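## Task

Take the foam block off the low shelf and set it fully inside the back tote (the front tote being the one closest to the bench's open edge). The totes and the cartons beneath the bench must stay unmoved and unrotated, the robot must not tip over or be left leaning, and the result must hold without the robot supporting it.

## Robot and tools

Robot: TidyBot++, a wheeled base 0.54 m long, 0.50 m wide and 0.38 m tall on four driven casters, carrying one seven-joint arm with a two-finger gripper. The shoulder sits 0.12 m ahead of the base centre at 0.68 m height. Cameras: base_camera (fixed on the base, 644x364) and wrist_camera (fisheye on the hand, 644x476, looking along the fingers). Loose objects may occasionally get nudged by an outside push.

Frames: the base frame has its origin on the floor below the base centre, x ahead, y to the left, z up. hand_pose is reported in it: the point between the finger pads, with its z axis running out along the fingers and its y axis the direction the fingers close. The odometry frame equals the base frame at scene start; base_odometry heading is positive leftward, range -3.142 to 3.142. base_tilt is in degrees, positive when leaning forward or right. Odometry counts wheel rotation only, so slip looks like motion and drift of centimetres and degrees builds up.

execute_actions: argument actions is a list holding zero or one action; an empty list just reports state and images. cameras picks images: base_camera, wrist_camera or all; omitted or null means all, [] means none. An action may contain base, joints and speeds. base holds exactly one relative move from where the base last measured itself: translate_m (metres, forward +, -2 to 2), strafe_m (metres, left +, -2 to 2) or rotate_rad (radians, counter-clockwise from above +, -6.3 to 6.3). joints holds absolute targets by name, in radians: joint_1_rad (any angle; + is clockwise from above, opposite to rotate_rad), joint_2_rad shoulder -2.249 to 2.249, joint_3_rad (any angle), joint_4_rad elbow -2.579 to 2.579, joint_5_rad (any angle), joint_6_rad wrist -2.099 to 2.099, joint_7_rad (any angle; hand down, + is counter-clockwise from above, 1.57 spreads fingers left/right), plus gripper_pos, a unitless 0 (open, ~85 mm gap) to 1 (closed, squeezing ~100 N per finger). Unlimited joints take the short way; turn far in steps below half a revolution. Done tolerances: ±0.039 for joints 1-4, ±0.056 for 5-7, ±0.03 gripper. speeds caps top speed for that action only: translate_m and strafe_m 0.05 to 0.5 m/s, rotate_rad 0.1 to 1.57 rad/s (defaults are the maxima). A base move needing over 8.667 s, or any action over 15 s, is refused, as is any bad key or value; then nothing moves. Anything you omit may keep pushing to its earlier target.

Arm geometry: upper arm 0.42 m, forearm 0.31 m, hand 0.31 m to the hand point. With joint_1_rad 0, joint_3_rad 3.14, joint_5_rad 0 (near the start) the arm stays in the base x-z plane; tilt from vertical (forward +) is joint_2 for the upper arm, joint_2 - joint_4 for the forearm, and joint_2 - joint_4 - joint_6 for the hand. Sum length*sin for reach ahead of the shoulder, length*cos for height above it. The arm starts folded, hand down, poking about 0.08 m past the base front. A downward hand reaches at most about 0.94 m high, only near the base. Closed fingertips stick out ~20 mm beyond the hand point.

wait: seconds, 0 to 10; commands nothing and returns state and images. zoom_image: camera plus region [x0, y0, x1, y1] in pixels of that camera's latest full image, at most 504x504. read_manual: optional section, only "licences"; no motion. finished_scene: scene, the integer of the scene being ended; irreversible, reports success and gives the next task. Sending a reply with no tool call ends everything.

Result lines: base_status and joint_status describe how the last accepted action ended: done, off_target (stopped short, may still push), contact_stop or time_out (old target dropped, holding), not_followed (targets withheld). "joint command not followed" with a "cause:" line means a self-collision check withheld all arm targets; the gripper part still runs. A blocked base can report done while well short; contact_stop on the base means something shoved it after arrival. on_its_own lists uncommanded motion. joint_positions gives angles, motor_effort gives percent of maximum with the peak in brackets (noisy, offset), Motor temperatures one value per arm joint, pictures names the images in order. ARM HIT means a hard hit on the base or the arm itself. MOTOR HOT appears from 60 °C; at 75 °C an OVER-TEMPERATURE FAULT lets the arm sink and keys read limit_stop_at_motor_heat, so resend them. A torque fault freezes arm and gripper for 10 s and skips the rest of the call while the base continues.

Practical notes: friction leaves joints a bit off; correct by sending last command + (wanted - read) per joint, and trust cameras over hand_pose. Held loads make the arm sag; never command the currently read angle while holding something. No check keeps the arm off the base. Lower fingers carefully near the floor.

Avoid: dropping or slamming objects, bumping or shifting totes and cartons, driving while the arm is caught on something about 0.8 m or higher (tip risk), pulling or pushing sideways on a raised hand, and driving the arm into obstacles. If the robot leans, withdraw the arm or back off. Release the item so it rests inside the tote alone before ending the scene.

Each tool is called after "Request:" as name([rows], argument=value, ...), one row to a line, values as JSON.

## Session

Request:
execute_actions([
  {"joints":{"joint_4_rad":-1.6,"joint_6_rad":-0.7}},
])

Scene clock: 2.23 s.
Motor temperatures (°C, as the motors report them): [30 30 30 35 32 35 37]
base_odometry: x=+0.000 y=+0.000 heading=+0.000 (m, m, rad; odometry frame)
base_tilt: forward=+0.0 right=-0.2 (deg)
base_status: not commanded
joint_positions: joint_1_rad=-0.035 joint_2_rad=-0.301 joint_3_rad=+3.138 joint_4_rad=-1.615 joint_5_rad=-0.042 joint_6_rad=-0.722 joint_7_rad=+1.614 gripper_pos=+0.000
joint_status: all done
motor_effort: joint_1_rad=+0(1) joint_2_rad=-11(11) joint_3_rad=+1(1) joint_4_rad=+19(19) joint_5_rad=+0(0) joint_6_rad=+8(8) joint_7_rad=-1(1) (%)
hand_pose: x=+0.5757 y=+0.0279 z=+1.0237 quat_wxyz=(-0.018, +0.851, +0.029, +0.525) (m; base frame)
pictures: base_camera, wrist_camera
Images, in order (width x height): base_camera 644x364, wrist_camera 644x476.

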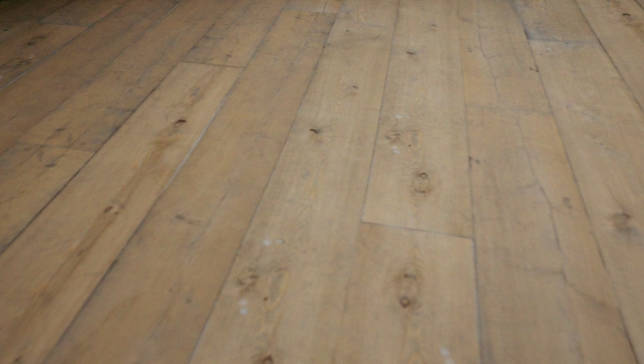

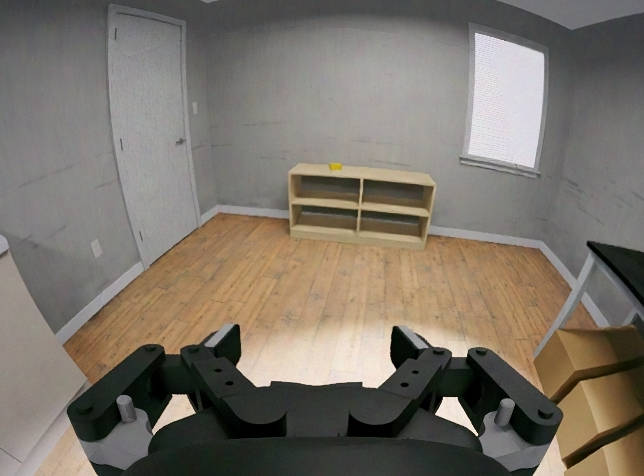

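Request:
execute_actions([
  {"base":{"translate_m":2.0},"joints":{"joint_1_rad":0.01,"joint_2_rad":-0.1,"joint_4_rad":-1.4,"joint_6_rad":-1.3,"joint_5_rad":0.02,"joint_7_rad":1.55}},
])

Scene clock: 8.53 s.
Motor temperatures (°C, as the motors report them): [30 30 30 35 32 35 37]
base_odometry: x=+2.000 y=-0.003 heading=-0.001 (m, m, rad; odometry frame)
base_tilt: forward=+0.0 right=-0.2 (deg)
base_status: done
joint_positions: joint_1_rad=+0.000 joint_2_rad=-0.100 joint_3_rad=+3.138 joint_4_rad=-1.418 joint_5_rad=-0.023 joint_6_rad=-1.287 joint_7_rad=+1.579 gripper_pos=+0.000
joint_status: all done
motor_effort: joint_1_rad=-1(0) joint_2_rad=-15(18) joint_3_rad=+1(2) joint_4_rad=+17(20) joint_5_rad=+0(0) joint_6_rad=+5(9) joint_7_rad=-1(1) (%)
hand_pose: x=+0.5406 y=+0.0099 z=+0.9117 quat_wxyz=(-0.011, +0.964, +0.006, +0.265) (m; base frame)
pictures: base_camera, wrist_camera
Images, in order (width x height): base_camera 644x364, wrist_camera 644x476.

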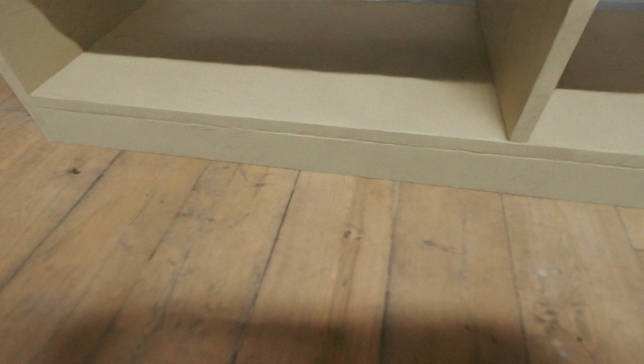

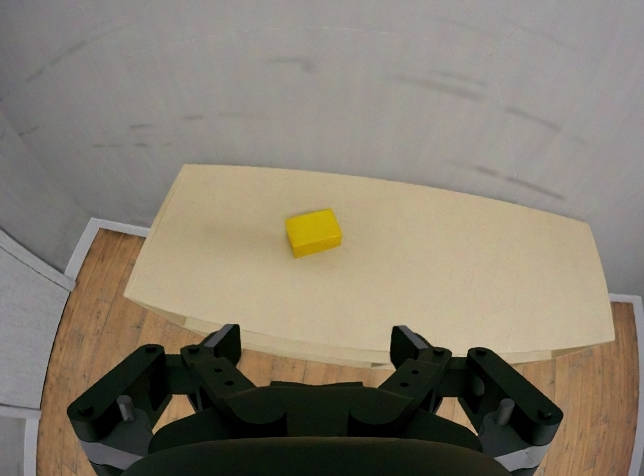

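Request:
execute_actions([
  {"base":{"translate_m":0.17},"joints":{"joint_7_rad":0.23,"joint_2_rad":0.39,"joint_4_rad":-1.32,"joint_6_rad":-1.43}},
], cameras=["wrist_camera"])

Scene clock: 10.57 s.
Motor temperatures (°C, as the motors report them): [30 30 30 35 32 35 37]
base_odometry: x=+2.170 y=-0.004 heading=-0.002 (m, m, rad; odometry frame)
base_tilt: forward=+0.0 right=-0.2 (deg)
base_status: done
joint_positions: joint_1_rad=+0.000 joint_2_rad=+0.387 joint_3_rad=+3.138 joint_4_rad=-1.340 joint_5_rad=-0.023 joint_6_rad=-1.405 joint_7_rad=+0.253 gripper_pos=+0.000
joint_status: all done
motor_effort: joint_1_rad=-1(0) joint_2_rad=-30(31) joint_3_rad=-1(2) joint_4_rad=+14(17) joint_5_rad=+1(0) joint_6_rad=+1(5) joint_7_rad=-1(1) (%)
hand_pose: x=+0.5913 y=+0.0099 z=+0.7113 quat_wxyz=(-0.012, +0.791, -0.612, -0.003) (m; base frame)
pictures: wrist_camera
Images, in order (width x height): wrist_camera 644x476.

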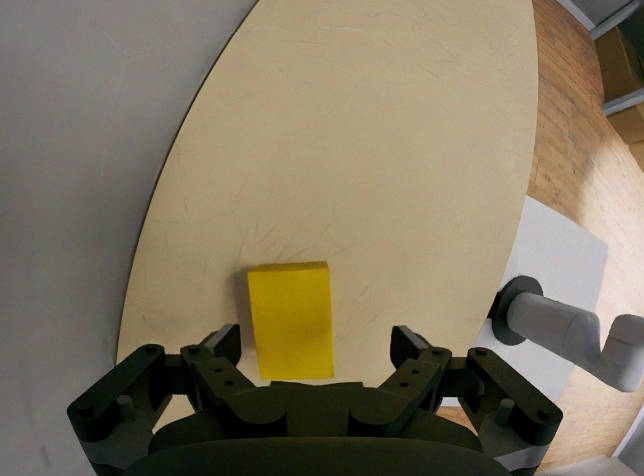

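Request:
execute_actions([
  {"base":{"translate_m":0.019},"joints":{"joint_7_rad":0.32}},
], cameras=[])

Request:
execute_actions([
  {"joints":{"joint_2_rad":0.455,"joint_4_rad":-1.50,"joint_6_rad":-1.19}},
], cameras=["wrist_camera"])

Request:
execute_actions([
  {"joints":{"gripper_pos":1}},
], cameras=[])

Request:
execute_actions([
  {"joints":{"joint_2_rad":-0.2}},
], cameras=[])

Request:
execute_actions([
  {"base":{"translate_m":-1.5},"joints":{"joint_1_rad":1.8,"joint_7_rad":1.59,"joint_6_rad":-0.9}},
], cameras=["wrist_camera"])

Scene clock: 11.70 s.
Motor temperatures (°C, as the motors report them): [30 30 30 35 32 35 37]
base_odometry: x=+2.189 y=-0.004 heading=-0.003 (m, m, rad; odometry frame)
base_tilt: forward=-0.1 right=-0.2 (deg)
base_status: done
joint_positions: joint_1_rad=+0.001 joint_2_rad=+0.393 joint_3_rad=+3.138 joint_4_rad=-1.336 joint_5_rad=-0.022 joint_6_rad=-1.408 joint_7_rad=+0.296 gripper_pos=+0.000
joint_status: all done
motor_effort: joint_1_rad=-1(1) joint_2_rad=-30(34) joint_3_rad=+1(0) joint_4_rad=+14(15) joint_5_rad=+0(1) joint_6_rad=+0(1) joint_7_rad=-1(0) (%)
hand_pose: x=+0.5920 y=+0.0094 z=+0.7097 quat_wxyz=(-0.011, +0.803, -0.595, -0.005) (m; base frame)
pictures: none
No camera images: the call's "cameras" was empty. Leave "cameras" out to get every camera's image.

Scene clock: 12.83 s.
Motor temperatures (°C, as the motors report them): [30 30 30 35 32 35 37]
base_odometry: x=+2.189 y=-0.004 heading=-0.003 (m, m, rad; odometry frame)
base_tilt: forward=-0.1 right=-0.2 (deg)
base_status: not commanded
joint_positions: joint_1_rad=+0.001 joint_2_rad=+0.454 joint_3_rad=+3.138 joint_4_rad=-1.487 joint_5_rad=-0.022 joint_6_rad=-1.212 joint_7_rad=+0.296 gripper_pos=+0.000
joint_status: all done
motor_effort: joint_1_rad=-1(1) joint_2_rad=-31(34) joint_3_rad=+0(0) joint_4_rad=+14(14) joint_5_rad=+0(0) joint_6_rad=+0(0) joint_7_rad=-1(1) (%)
hand_pose: x=+0.5928 y=+0.0092 z=+0.6348 quat_wxyz=(-0.005, +0.802, -0.597, -0.012) (m; base frame)
pictures: wrist_camera
Images, in order (width x height): wrist_camera 644x476.

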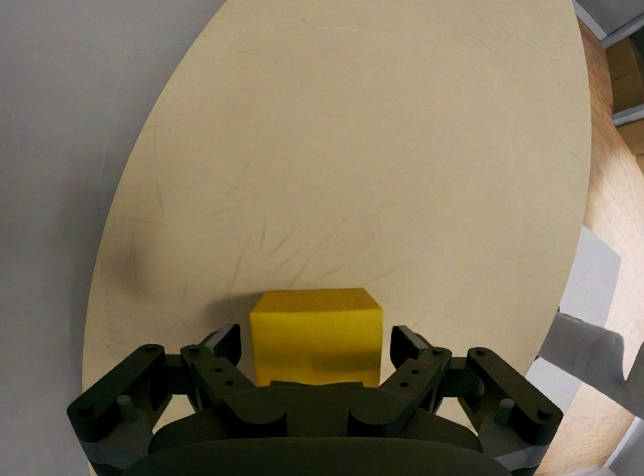

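Scene clock: 13.93 s.
Motor temperatures (°C, as the motors report them): [30 30 30 35 32 35 37]
base_odometry: x=+2.189 y=-0.004 heading=-0.003 (m, m, rad; odometry frame)
base_tilt: forward=+0.0 right=-0.2 (deg)
base_status: not commanded
joint_positions: joint_1_rad=+0.001 joint_2_rad=+0.451 joint_3_rad=+3.138 joint_4_rad=-1.488 joint_5_rad=-0.022 joint_6_rad=-1.212 joint_7_rad=+0.296 gripper_pos=+0.378
joint_status: gripper_pos off_target (ended at +0.378, target +1.000)
motor_effort: joint_1_rad=-1(1) joint_2_rad=-31(32) joint_3_rad=+0(0) joint_4_rad=+14(14) joint_5_rad=+1(0) joint_6_rad=+0(2) joint_7_rad=-1(2) (%)
hand_pose: x=+0.5927 y=+0.0092 z=+0.6362 quat_wxyz=(-0.006, +0.802, -0.597, -0.010) (m; base frame)
pictures: none
No camera images: the call's "cameras" was empty. Leave "cameras" out to get every camera's image.

Scene clock: 15.83 s.
Motor temperatures (°C, as the motors report them): [30 30 30 35 32 35 37]
base_odometry: x=+2.189 y=-0.004 heading=-0.003 (m, m, rad; odometry frame)
base_tilt: forward=+0.0 right=-0.2 (deg)
base_status: not commanded
joint_positions: joint_1_rad=+0.001 joint_2_rad=-0.197 joint_3_rad=+3.138 joint_4_rad=-1.488 joint_5_rad=-0.022 joint_6_rad=-1.212 joint_7_rad=+0.296 gripper_pos=+0.378
joint_status: all done
motor_effort: joint_1_rad=-1(1) joint_2_rad=-13(34) joint_3_rad=+0(0) joint_4_rad=+18(18) joint_5_rad=+1(0) joint_6_rad=+5(5) joint_7_rad=-1(1) (%)
hand_pose: x=+0.5244 y=+0.0092 z=+0.9311 quat_wxyz=(-0.196, +0.764, -0.564, +0.245) (m; base frame)
pictures: none
No camera images: the call's "cameras" was empty. Leave "cameras" out to get every camera's image.

Scene clock: 20.30 s.
Motor temperatures (°C, as the motors report them): [30 30 30 35 32 35 37]
base_odometry: x=+0.689 y=+0.003 heading=-0.004 (m, m, rad; odometry frame)
base_tilt: forward=-0.1 right=-0.2 (deg)
base_status: done
joint_positions: joint_1_rad=+1.795 joint_2_rad=-0.192 joint_3_rad=+3.138 joint_4_rad=-1.488 joint_5_rad=-0.020 joint_6_rad=-0.925 joint_7_rad=+1.562 gripper_pos=+0.378
joint_status: all done
motor_effort: joint_1_rad=-1(0) joint_2_rad=-14(16) joint_3_rad=+0(3) joint_4_rad=+19(19) joint_5_rad=+1(2) joint_6_rad=+8(7) joint_7_rad=-1(1) (%)
hand_pose: x=+0.0227 y=-0.4600 z=+0.9915 quat_wxyz=(+0.339, +0.555, -0.703, +0.287) (m; base frame)
pictures: wrist_camera
Images, in order (width x height): wrist_camera 644x476.

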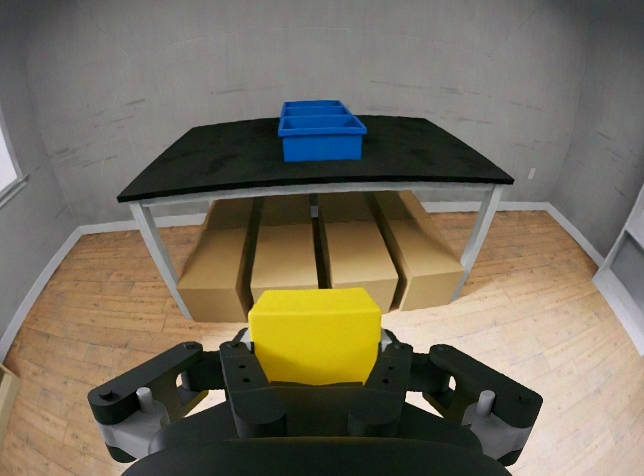

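Request:
execute_actions([
  {"base":{"rotate_rad":-1.73},"joints":{"joint_1_rad":-0.01}},
], cameras=[])

Request:
execute_actions([
  {"base":{"translate_m":0.5}},
])

Scene clock: 23.43 s.
Motor temperatures (°C, as the motors report them): [30 30 30 35 32 35 37]
base_odometry: x=+0.689 y=+0.003 heading=-1.733 (m, m, rad; odometry frame)
base_tilt: forward=+0.0 right=-0.2 (deg)
base_status: done
joint_positions: joint_1_rad=-0.003 joint_2_rad=-0.192 joint_3_rad=+3.139 joint_4_rad=-1.488 joint_5_rad=-0.019 joint_6_rad=-0.925 joint_7_rad=+1.562 gripper_pos=+0.378
joint_status: all done
motor_effort: joint_1_rad=-1(2) joint_2_rad=-14(16) joint_3_rad=+1(1) joint_4_rad=+19(19) joint_5_rad=+0(0) joint_6_rad=+8(8) joint_7_rad=-1(1) (%)
hand_pose: x=+0.5888 y=+0.0091 z=+0.9916 quat_wxyz=(-0.013, +0.896, -0.003, +0.444) (m; base frame)
pictures: none
No camera images: the call's "cameras" was empty. Leave "cameras" out to get every camera's image.

Scene clock: 25.80 s.
Motor temperatures (°C, as the motors report them): [30 30 30 35 32 36 37]
base_odometry: x=+0.607 y=-0.491 heading=-1.734 (m, m, rad; odometry frame)
base_tilt: forward=+0.0 right=-0.2 (deg)
base_status: done
joint_positions: joint_1_rad=-0.003 joint_2_rad=-0.191 joint_3_rad=+3.139 joint_4_rad=-1.489 joint_5_rad=-0.019 joint_6_rad=-0.922 joint_7_rad=+1.562 gripper_pos=+0.378
joint_status: not commanded
motor_effort: joint_1_rad=+0(1) joint_2_rad=-14(18) joint_3_rad=+0(1) joint_4_rad=+19(19) joint_5_rad=+0(0) joint_6_rad=+6(8) joint_7_rad=-1(1) (%)
hand_pose: x=+0.5898 y=+0.0091 z=+0.9918 quat_wxyz=(-0.013, +0.896, -0.003, +0.445) (m; base frame)
pictures: base_camera, wrist_camera
Images, in order (width x height): base_camera 644x364, wrist_camera 644x476.

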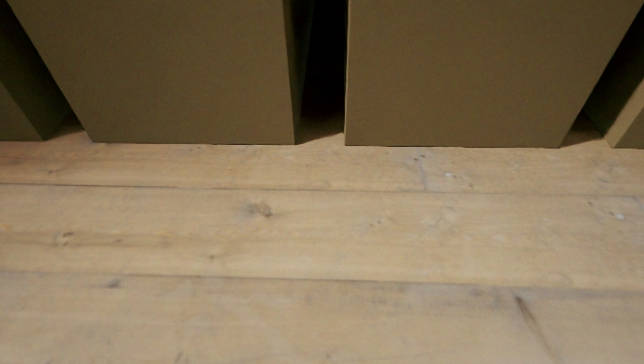

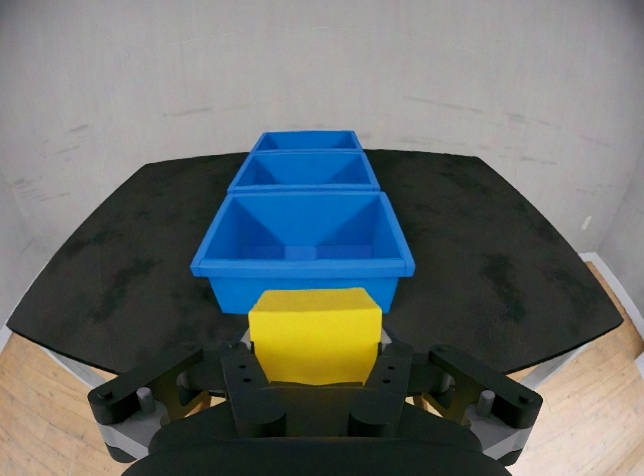

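Request:
execute_actions([
  {"base":{"translate_m":0.33},"joints":{"joint_2_rad":0.62,"joint_4_rad":-0.45,"joint_6_rad":-1.0},"speeds":{"translate_m":0.2}},
])

Scene clock: 28.77 s.
Motor temperatures (°C, as the motors report them): [30 30 30 35 32 36 37]
base_odometry: x=+0.553 y=-0.816 heading=-1.735 (m, m, rad; odometry frame)
base_tilt: forward=+0.0 right=-0.2 (deg)
base_status: done
joint_positions: joint_1_rad=-0.003 joint_2_rad=+0.628 joint_3_rad=+3.139 joint_4_rad=-0.471 joint_5_rad=-0.019 joint_6_rad=-0.977 joint_7_rad=+1.562 gripper_pos=+0.378
joint_status: all done
motor_effort: joint_1_rad=-1(0) joint_2_rad=-42(46) joint_3_rad=+0(2) joint_4_rad=+18(20) joint_5_rad=+1(1) joint_6_rad=+8(8) joint_7_rad=+0(1) (%)
hand_pose: x=+0.9184 y=+0.0100 z=+1.0148 quat_wxyz=(-0.014, +0.861, -0.003, +0.508) (m; base frame)
pictures: base_camera, wrist_camera
Images, in order (width x height): base_camera 644x364, wrist_camera 644x476.

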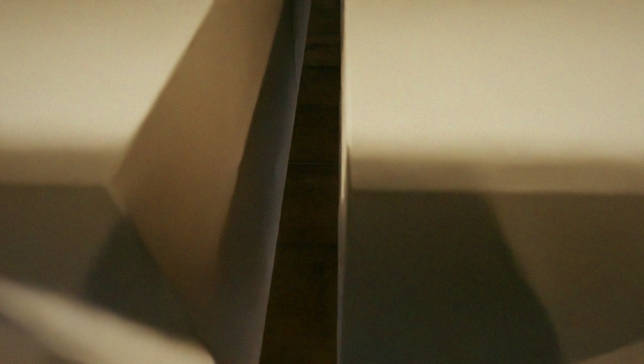

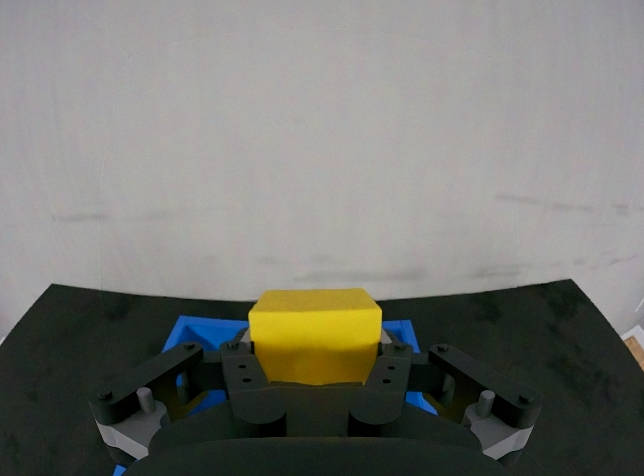

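Request:
execute_actions([
  {"joints":{"joint_2_rad":0.77,"joint_6_rad":-1.1}},
], cameras=["wrist_camera"])

Scene clock: 32.30 s.
Motor temperatures (°C, as the motors report them): [30 30 30 35 32 36 37]
base_odometry: x=+0.553 y=-0.816 heading=-1.735 (m, m, rad; odometry frame)
base_tilt: forward=+0.0 right=-0.2 (deg)
base_status: not commanded
joint_positions: joint_1_rad=-0.003 joint_2_rad=+0.777 joint_3_rad=+3.139 joint_4_rad=-0.461 joint_5_rad=-0.019 joint_6_rad=-1.082 joint_7_rad=+1.562 gripper_pos=+0.378
joint_status: all done
motor_effort: joint_1_rad=-1(1) joint_2_rad=-46(51) joint_3_rad=-1(0) joint_4_rad=+18(20) joint_5_rad=+0(0) joint_6_rad=+7(8) joint_7_rad=-1(1) (%)
hand_pose: x=+0.9391 y=+0.0104 z=+0.8722 quat_wxyz=(-0.014, +0.917, -0.003, +0.399) (m; base frame)
pictures: wrist_camera
Images, in order (width x height): wrist_camera 644x476.

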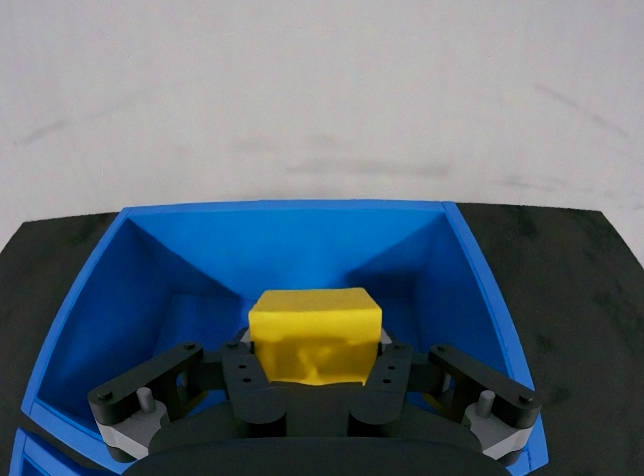

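Request:
execute_actions([
  {"joints":{"gripper_pos":0}},
], cameras=[])

Request:
execute_actions([
  {"joints":{"joint_2_rad":0.6}},
], cameras=["wrist_camera"])

Scene clock: 33.53 s.
Motor temperatures (°C, as the motors report them): [30 30 30 35 32 36 37]
base_odometry: x=+0.553 y=-0.816 heading=-1.735 (m, m, rad; odometry frame)
base_tilt: forward=+0.1 right=-0.2 (deg)
base_status: not commanded
joint_positions: joint_1_rad=-0.003 joint_2_rad=+0.777 joint_3_rad=+3.139 joint_4_rad=-0.461 joint_5_rad=-0.019 joint_6_rad=-1.082 joint_7_rad=+1.562 gripper_pos=+0.000
joint_status: all done
motor_effort: joint_1_rad=-1(1) joint_2_rad=-45(46) joint_3_rad=+0(0) joint_4_rad=+18(18) joint_5_rad=+1(0) joint_6_rad=+6(7) joint_7_rad=-1(1) (%)
hand_pose: x=+0.9391 y=+0.0104 z=+0.8722 quat_wxyz=(-0.013, +0.917, -0.003, +0.399) (m; base frame)
pictures: none
No camera images: the call's "cameras" was empty. Leave "cameras" out to get every camera's image.

Scene clock: 35.13 s.
Motor temperatures (°C, as the motors report them): [30 31 30 35 32 36 37]
base_odometry: x=+0.553 y=-0.816 heading=-1.735 (m, m, rad; odometry frame)
base_tilt: forward=+0.0 right=-0.2 (deg)
base_status: not commanded
joint_positions: joint_1_rad=-0.003 joint_2_rad=+0.596 joint_3_rad=+3.139 joint_4_rad=-0.454 joint_5_rad=-0.019 joint_6_rad=-1.082 joint_7_rad=+1.562 gripper_pos=+0.000
joint_status: all done
motor_effort: joint_1_rad=-1(1) joint_2_rad=-40(49) joint_3_rad=+0(0) joint_4_rad=+17(19) joint_5_rad=+0(1) joint_6_rad=+8(9) joint_7_rad=-1(1) (%)
hand_pose: x=+0.8914 y=+0.0103 z=+1.0208 quat_wxyz=(-0.014, +0.875, -0.002, +0.484) (m; base frame)
pictures: wrist_camera
Images, in order (width x height): wrist_camera 644x476.

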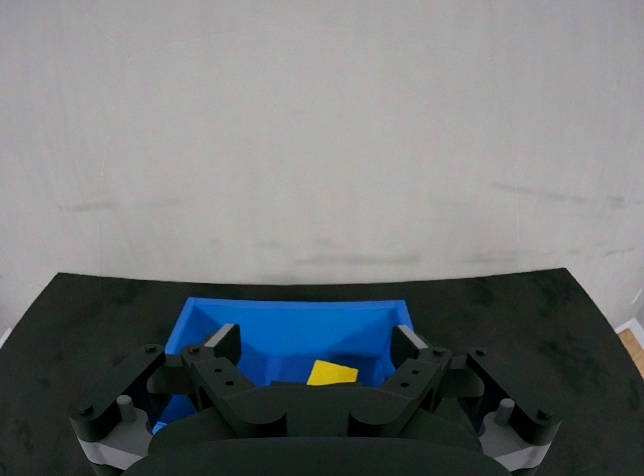

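Request:
finished_scene(scene=2)

The scene is finished: the task was done.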